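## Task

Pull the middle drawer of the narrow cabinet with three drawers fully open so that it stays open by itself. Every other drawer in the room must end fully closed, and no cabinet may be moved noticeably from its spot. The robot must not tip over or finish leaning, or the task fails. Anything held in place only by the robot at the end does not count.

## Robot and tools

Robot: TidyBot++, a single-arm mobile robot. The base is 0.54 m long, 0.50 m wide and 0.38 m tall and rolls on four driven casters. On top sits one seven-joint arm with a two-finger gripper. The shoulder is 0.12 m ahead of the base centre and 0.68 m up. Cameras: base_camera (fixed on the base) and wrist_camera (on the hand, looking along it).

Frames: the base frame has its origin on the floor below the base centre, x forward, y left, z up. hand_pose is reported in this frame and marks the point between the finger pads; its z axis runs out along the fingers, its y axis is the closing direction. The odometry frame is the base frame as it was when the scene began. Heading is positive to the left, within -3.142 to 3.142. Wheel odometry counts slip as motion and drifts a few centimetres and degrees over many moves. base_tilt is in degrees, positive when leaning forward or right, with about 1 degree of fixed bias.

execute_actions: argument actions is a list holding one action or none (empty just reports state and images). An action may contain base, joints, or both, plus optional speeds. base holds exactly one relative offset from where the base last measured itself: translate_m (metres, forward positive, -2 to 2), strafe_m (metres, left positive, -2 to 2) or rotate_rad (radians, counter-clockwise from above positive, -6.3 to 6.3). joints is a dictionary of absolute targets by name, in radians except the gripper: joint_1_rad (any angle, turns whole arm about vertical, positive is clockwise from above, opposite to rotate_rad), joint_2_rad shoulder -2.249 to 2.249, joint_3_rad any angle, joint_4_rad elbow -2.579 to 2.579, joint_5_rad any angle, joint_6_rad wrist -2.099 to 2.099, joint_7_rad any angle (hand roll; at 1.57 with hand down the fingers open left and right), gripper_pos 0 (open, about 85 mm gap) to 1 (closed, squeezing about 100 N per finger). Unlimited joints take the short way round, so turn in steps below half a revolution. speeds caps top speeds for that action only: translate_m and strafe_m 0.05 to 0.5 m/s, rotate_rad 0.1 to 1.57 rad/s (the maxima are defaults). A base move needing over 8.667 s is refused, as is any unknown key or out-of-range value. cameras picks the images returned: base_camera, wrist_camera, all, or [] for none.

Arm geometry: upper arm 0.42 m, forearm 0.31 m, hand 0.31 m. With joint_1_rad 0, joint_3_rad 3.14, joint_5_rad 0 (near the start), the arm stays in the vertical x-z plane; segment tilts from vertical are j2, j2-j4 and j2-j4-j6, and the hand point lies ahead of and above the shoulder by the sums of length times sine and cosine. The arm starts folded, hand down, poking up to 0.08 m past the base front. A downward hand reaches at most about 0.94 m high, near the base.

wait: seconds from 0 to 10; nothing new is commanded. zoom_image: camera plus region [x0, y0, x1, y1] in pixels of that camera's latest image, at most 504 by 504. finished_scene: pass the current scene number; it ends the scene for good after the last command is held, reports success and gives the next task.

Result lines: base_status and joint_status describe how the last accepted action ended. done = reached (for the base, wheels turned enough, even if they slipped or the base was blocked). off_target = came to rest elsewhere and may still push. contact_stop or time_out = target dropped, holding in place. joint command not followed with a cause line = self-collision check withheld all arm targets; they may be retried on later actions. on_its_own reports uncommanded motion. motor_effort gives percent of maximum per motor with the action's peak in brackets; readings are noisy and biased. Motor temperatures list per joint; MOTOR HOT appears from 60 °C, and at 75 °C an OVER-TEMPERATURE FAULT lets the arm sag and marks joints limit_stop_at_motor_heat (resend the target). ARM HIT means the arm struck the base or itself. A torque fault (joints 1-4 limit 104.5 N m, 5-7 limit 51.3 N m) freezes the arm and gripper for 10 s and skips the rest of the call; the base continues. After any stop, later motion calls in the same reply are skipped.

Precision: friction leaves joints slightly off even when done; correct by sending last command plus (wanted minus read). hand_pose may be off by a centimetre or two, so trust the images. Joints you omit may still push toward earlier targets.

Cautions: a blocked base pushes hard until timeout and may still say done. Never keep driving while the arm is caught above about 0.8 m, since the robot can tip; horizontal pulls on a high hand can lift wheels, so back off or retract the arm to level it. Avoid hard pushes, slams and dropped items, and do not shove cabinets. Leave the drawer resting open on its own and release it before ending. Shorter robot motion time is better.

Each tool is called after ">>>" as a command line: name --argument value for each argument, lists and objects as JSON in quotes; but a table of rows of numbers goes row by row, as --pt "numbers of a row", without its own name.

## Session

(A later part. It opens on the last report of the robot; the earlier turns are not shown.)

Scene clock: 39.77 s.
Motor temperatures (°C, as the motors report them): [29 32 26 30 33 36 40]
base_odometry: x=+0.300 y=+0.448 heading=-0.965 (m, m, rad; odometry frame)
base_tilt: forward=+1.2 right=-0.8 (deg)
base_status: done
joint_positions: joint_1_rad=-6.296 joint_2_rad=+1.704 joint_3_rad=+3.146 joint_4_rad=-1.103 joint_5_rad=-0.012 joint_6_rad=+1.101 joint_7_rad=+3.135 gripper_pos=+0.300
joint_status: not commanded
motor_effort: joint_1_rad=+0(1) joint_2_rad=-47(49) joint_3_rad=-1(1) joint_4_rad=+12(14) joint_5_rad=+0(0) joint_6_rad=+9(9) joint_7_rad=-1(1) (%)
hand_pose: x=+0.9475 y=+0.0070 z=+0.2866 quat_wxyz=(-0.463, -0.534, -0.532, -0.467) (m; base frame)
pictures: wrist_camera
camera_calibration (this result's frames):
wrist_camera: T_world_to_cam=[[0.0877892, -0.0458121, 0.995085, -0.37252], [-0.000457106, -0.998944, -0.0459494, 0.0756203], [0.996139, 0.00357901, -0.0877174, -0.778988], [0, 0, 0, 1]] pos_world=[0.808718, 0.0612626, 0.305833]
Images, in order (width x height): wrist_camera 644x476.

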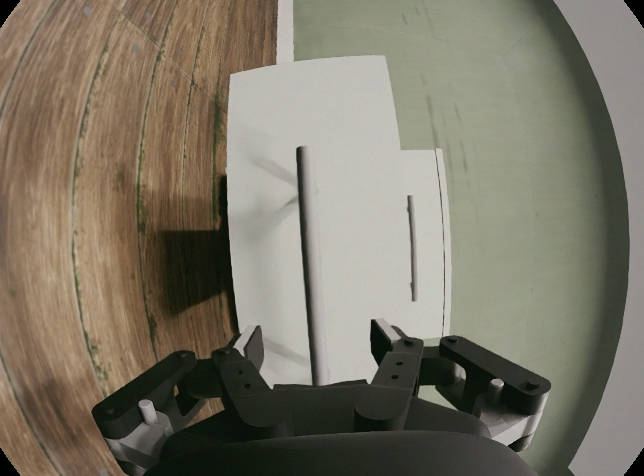

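>>> execute_actions --actions '[{"joints": {"joint_2_rad": 1.0, "joint_4_rad": -1.76, "joint_6_rad": 0.72, "joint_7_rad": 1.55, "gripper_pos": 1.0}}]'

Scene clock: 42.33 s.
Motor temperatures (°C, as the motors report them): [29 32 26 30 33 36 40]
base_odometry: x=+0.300 y=+0.448 heading=-0.965 (m, m, rad; odometry frame)
base_tilt: forward=+1.0 right=-0.7 (deg)
base_status: not commanded
joint_positions: joint_1_rad=-6.296 joint_2_rad=+1.000 joint_3_rad=+3.146 joint_4_rad=-1.735 joint_5_rad=-0.012 joint_6_rad=+0.741 joint_7_rad=+1.589 gripper_pos=+0.999
joint_status: all done
motor_effort: joint_1_rad=+1(0) joint_2_rad=-43(50) joint_3_rad=-1(1) joint_4_rad=+13(14) joint_5_rad=+0(0) joint_6_rad=+8(8) joint_7_rad=-1(1) (%)
hand_pose: x=+0.8813 y=+0.0056 z=+0.4926 quat_wxyz=(-0.005, -0.840, -0.007, -0.543) (m; base frame)
pictures: base_camera, wrist_camera
camera_calibration (this result's frames):
wrist_camera: T_world_to_cam=[[-0.0538368, -0.998549, -0.00146386, 0.0492677], [-0.406824, 0.0232727, -0.91321, 0.863318], [0.911919, -0.0485688, -0.407487, -0.462941], [0, 0, 0, 1]] pos_world=[0.776036, 0.00661995, 0.599821]
Images, in order (width x height): base_camera 644x364, wrist_camera 644x476.

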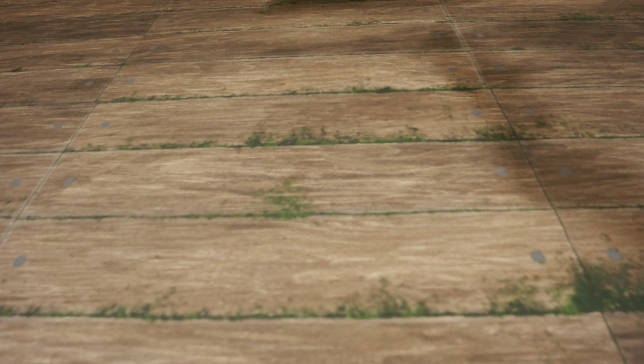

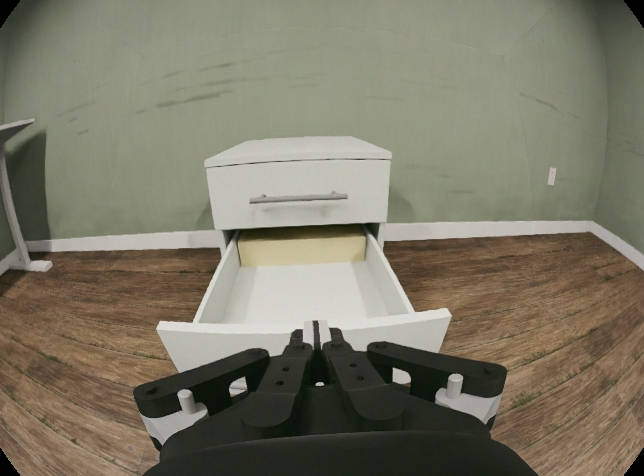

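>>> zoom_image --camera "wrist_camera" --region '[150, 120, 460, 360]'

Region (150, 120, 460, 360) of wrist_camera's 644x476 image, scaled by 1.626; it fills the top 390 rows of this view, and the rest is white.

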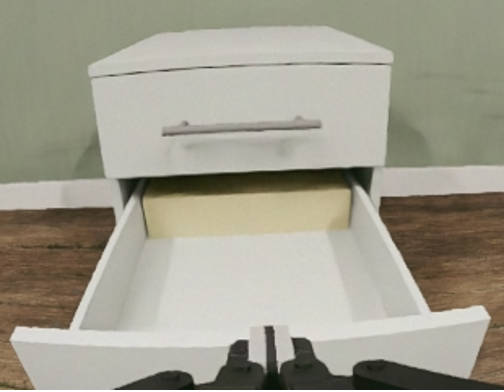

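>>> execute_actions --actions '[{"base": {"translate_m": 0.45}, "speeds": {"translate_m": 0.35}}]'

Scene clock: 45.87 s.
Motor temperatures (°C, as the motors report them): [29 32 26 30 33 36 40]
base_odometry: x=+0.556 y=+0.078 heading=-0.964 (m, m, rad; odometry frame)
base_tilt: forward=+1.1 right=-0.7 (deg)
base_status: done
joint_positions: joint_1_rad=-6.296 joint_2_rad=+1.000 joint_3_rad=+3.146 joint_4_rad=-1.745 joint_5_rad=-0.012 joint_6_rad=+0.738 joint_7_rad=+1.589 gripper_pos=+0.999
joint_status: not commanded
motor_effort: joint_1_rad=+0(3) joint_2_rad=-41(45) joint_3_rad=-1(3) joint_4_rad=+12(14) joint_5_rad=+0(1) joint_6_rad=+8(9) joint_7_rad=+0(0) (%)
hand_pose: x=+0.8767 y=+0.0060 z=+0.4876 quat_wxyz=(-0.005, -0.843, -0.007, -0.537) (m; base frame)
pictures: base_camera, wrist_camera
camera_calibration (this result's frames):
wrist_camera: T_world_to_cam=[[-0.0532841, -0.998579, -0.000620339, 0.0485063], [-0.418837, 0.022913, -0.907772, 0.864731], [0.906497, -0.04811, -0.419463, -0.45008], [0, 0, 0, 1]] pos_world=[0.772762, 0.00697048, 0.596217]
Images, in order (width x height): base_camera 644x364, wrist_camera 644x476.

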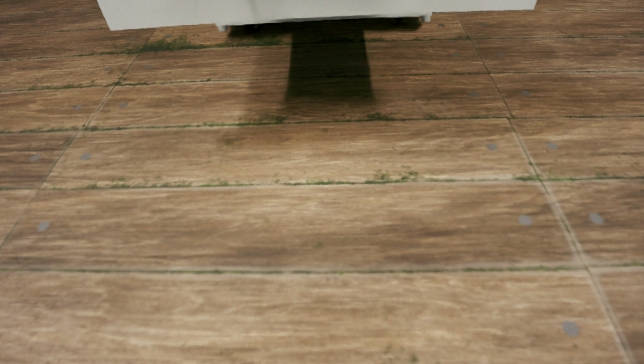

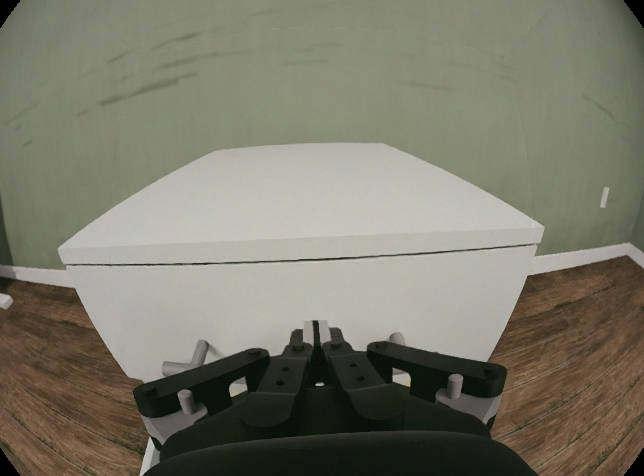

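>>> execute_actions --actions '[{"base": {"translate_m": 0.08}, "speeds": {"translate_m": 0.05}}]'

Scene clock: 48.20 s.
Motor temperatures (°C, as the motors report them): [29 32 26 30 33 36 40]
base_odometry: x=+0.602 y=+0.013 heading=-0.964 (m, m, rad; odometry frame)
base_tilt: forward=+1.2 right=-0.8 (deg)
base_status: done
joint_positions: joint_1_rad=-6.297 joint_2_rad=+0.991 joint_3_rad=+3.149 joint_4_rad=-1.796 joint_5_rad=-0.012 joint_6_rad=+0.729 joint_7_rad=+1.589 gripper_pos=+0.999
joint_status: not commanded
motor_effort: joint_1_rad=+0(3) joint_2_rad=-42(44) joint_3_rad=+0(3) joint_4_rad=+16(24) joint_5_rad=-1(1) joint_6_rad=+9(10) joint_7_rad=+0(1) (%)
hand_pose: x=+0.8555 y=+0.0048 z=+0.4720 quat_wxyz=(-0.006, -0.857, -0.008, -0.516) (m; base frame)
pictures: base_camera, wrist_camera
camera_calibration (this result's frames):
wrist_camera: T_world_to_cam=[[-0.0540334, -0.998529, 0.00441597, 0.044506], [-0.464048, 0.0211947, -0.885557, 0.86995], [0.884161, -0.0498989, -0.46451, -0.397084], [0, 0, 0, 1]] pos_world=[0.757189, 0.00618826, 0.585744]
Images, in order (width x height): base_camera 644x364, wrist_camera 644x476.

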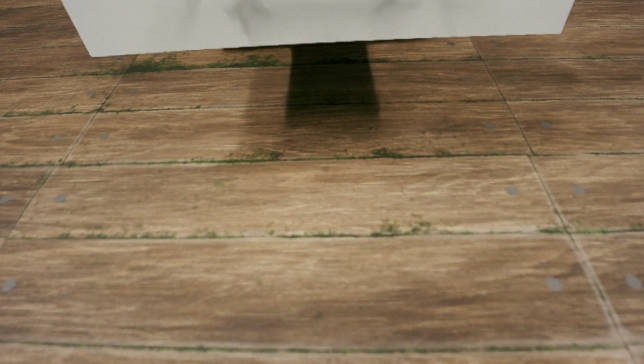

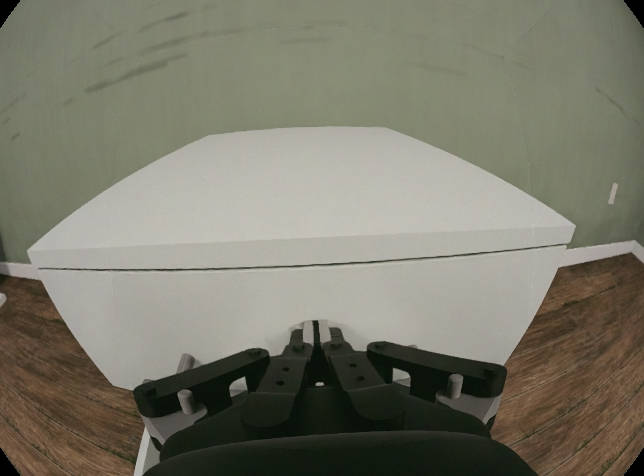

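>>> execute_actions --actions '[{"base": {"translate_m": -0.08}, "joints": {"joint_2_rad": 0.95}, "speeds": {"translate_m": 0.15}}]'

Scene clock: 49.70 s.
Motor temperatures (°C, as the motors report them): [29 32 26 30 33 36 40]
base_odometry: x=+0.556 y=+0.078 heading=-0.964 (m, m, rad; odometry frame)
base_tilt: forward=+1.2 right=-0.7 (deg)
base_status: done
joint_positions: joint_1_rad=-6.297 joint_2_rad=+0.949 joint_3_rad=+3.149 joint_4_rad=-1.774 joint_5_rad=-0.012 joint_6_rad=+0.729 joint_7_rad=+1.589 gripper_pos=+0.999
joint_status: all done
motor_effort: joint_1_rad=+1(3) joint_2_rad=-42(44) joint_3_rad=+0(1) joint_4_rad=+13(16) joint_5_rad=+0(0) joint_6_rad=+9(9) joint_7_rad=-1(1) (%)
hand_pose: x=+0.8726 y=+0.0051 z=+0.5116 quat_wxyz=(-0.006, -0.840, -0.007, -0.543) (m; base frame)
pictures: base_camera, wrist_camera
camera_calibration (this result's frames):
wrist_camera: T_world_to_cam=[[-0.0540522, -0.998538, 0.00023025, 0.0476624], [-0.407295, 0.0218369, -0.913036, 0.877423], [0.911696, -0.0494453, -0.40788, -0.446862], [0, 0, 0, 1]] pos_world=[0.767348, 0.00633734, 0.618842]
Images, in order (width x height): base_camera 644x364, wrist_camera 644x476.

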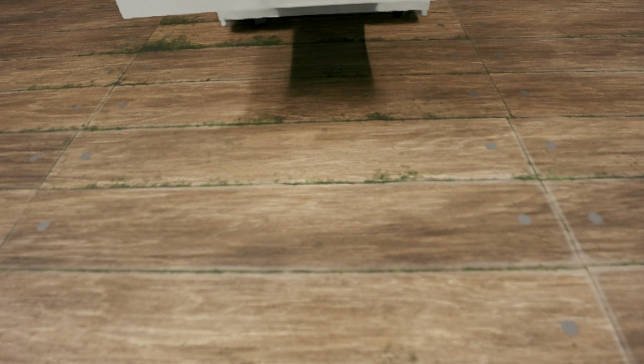

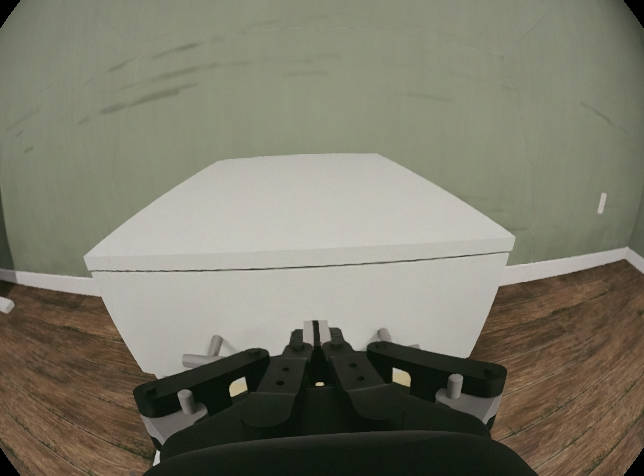

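>>> zoom_image --camera "base_camera" --region '[100, 0, 460, 60]'

Region (100, 0, 460, 60) of base_camera's 644x364 image, scaled by 1.400.

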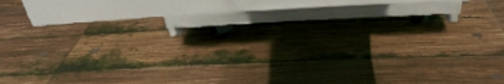

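>>> execute_actions --actions '[{"joints": {"joint_1_rad": -9.1, "joint_2_rad": 0.3, "joint_4_rad": -1.9, "joint_6_rad": 0.45}}]' --cameras '["wrist_camera"]'

Scene clock: 53.73 s.
Motor temperatures (°C, as the motors report them): [29 32 26 30 33 36 40]
base_odometry: x=+0.556 y=+0.078 heading=-0.964 (m, m, rad; odometry frame)
base_tilt: forward=+1.1 right=-0.7 (deg)
base_status: not commanded
joint_positions: joint_1_rad=-9.096 joint_2_rad=+0.310 joint_3_rad=+3.150 joint_4_rad=-1.874 joint_5_rad=-0.012 joint_6_rad=+0.471 joint_7_rad=+1.589 gripper_pos=+0.999
joint_status: all done
motor_effort: joint_1_rad=+1(3) joint_2_rad=-30(43) joint_3_rad=+0(2) joint_4_rad=+20(21) joint_5_rad=+0(0) joint_6_rad=+9(9) joint_7_rad=-1(1) (%)
hand_pose: x=-0.5357 y=+0.2291 z=+0.8578 quat_wxyz=(+0.645, -0.125, -0.745, -0.115) (m; base frame)
pictures: wrist_camera
camera_calibration (this result's frames):
wrist_camera: T_world_to_cam=[[0.383903, 0.923095, -0.0226782, 0.00913363], [0.119492, -0.0740187, -0.990072, 0.985259], [-0.915609, 0.377382, -0.138718, -0.318201], [0, 0, 0, 1]] pos_world=[-0.412584, 0.18458, 0.931545]
Images, in order (width x height): wrist_camera 644x476.

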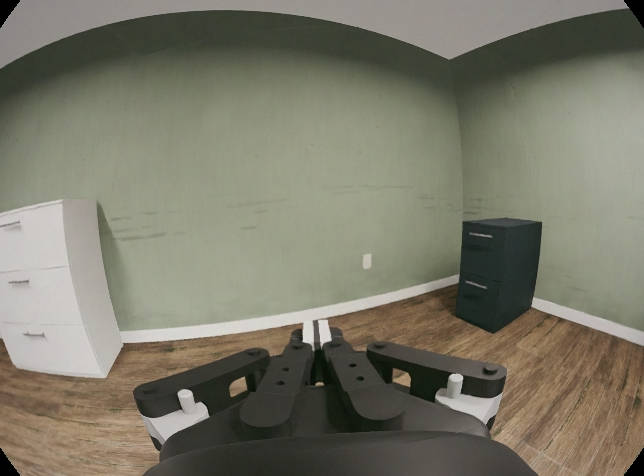

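>>> zoom_image --camera "wrist_camera" --region '[430, 200, 570, 340]'

>>> zoom_image --camera "wrist_camera" --region '[0, 185, 200, 385]'

Region (430, 200, 570, 340) of wrist_camera's 644x476 image, scaled by 3.600.

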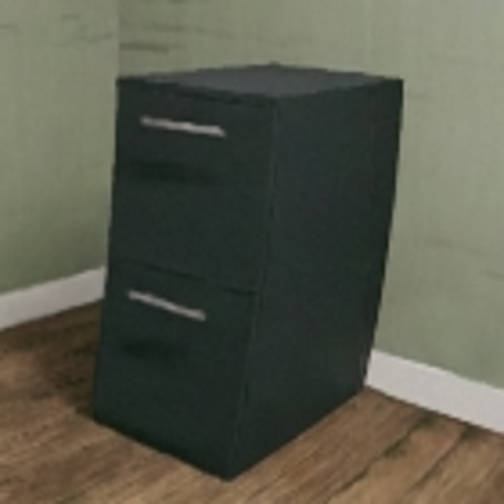

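Region (0, 185, 200, 385) of wrist_camera's 644x476 image, scaled by 2.520.

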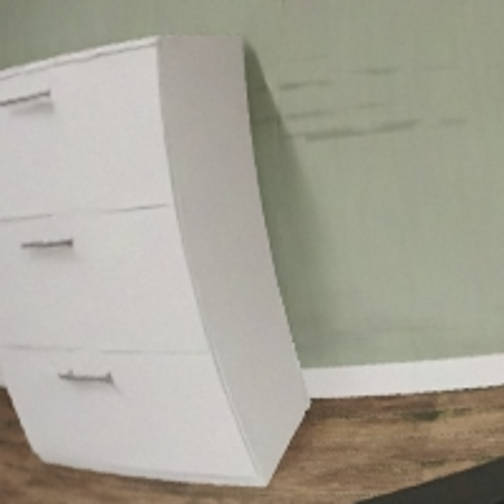

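>>> execute_actions --actions '[]' --cameras '["base_camera"]'

>>> zoom_image --camera "base_camera" --region '[100, 0, 260, 50]'

Scene clock: 53.97 s.
Motor temperatures (°C, as the motors report them): [29 32 26 30 33 36 40]
base_odometry: x=+0.556 y=+0.078 heading=-0.964 (m, m, rad; odometry frame)
base_tilt: forward=+1.1 right=-0.8 (deg)
base_status: not commanded
joint_positions: joint_1_rad=-9.096 joint_2_rad=+0.310 joint_3_rad=+3.150 joint_4_rad=-1.874 joint_5_rad=-0.012 joint_6_rad=+0.471 joint_7_rad=+1.589 gripper_pos=+0.999
joint_status: all done
motor_effort: joint_1_rad=+0(3) joint_2_rad=-31(43) joint_3_rad=+0(2) joint_4_rad=+20(21) joint_5_rad=+0(0) joint_6_rad=+9(9) joint_7_rad=+0(1) (%)
hand_pose: x=-0.5357 y=+0.2291 z=+0.8577 quat_wxyz=(+0.645, -0.125, -0.745, -0.115) (m; base frame)
pictures: base_camera
Images, in order (width x height): base_camera 644x364.

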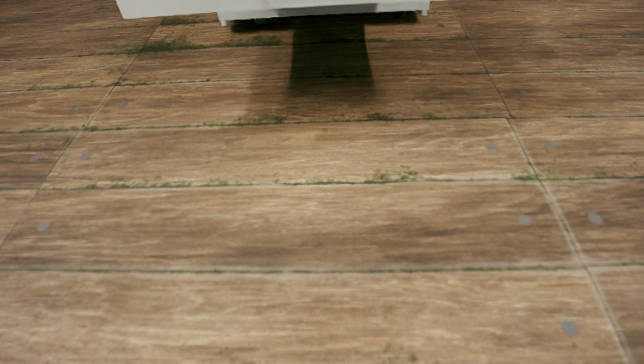

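Region (100, 0, 260, 50) of base_camera's 644x364 image, scaled by 3.150; it fills the top 158 rows of this view, and the rest is white.

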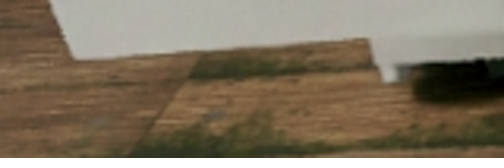

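>>> finished_scene --scene 1

The scene is finished: the task was done.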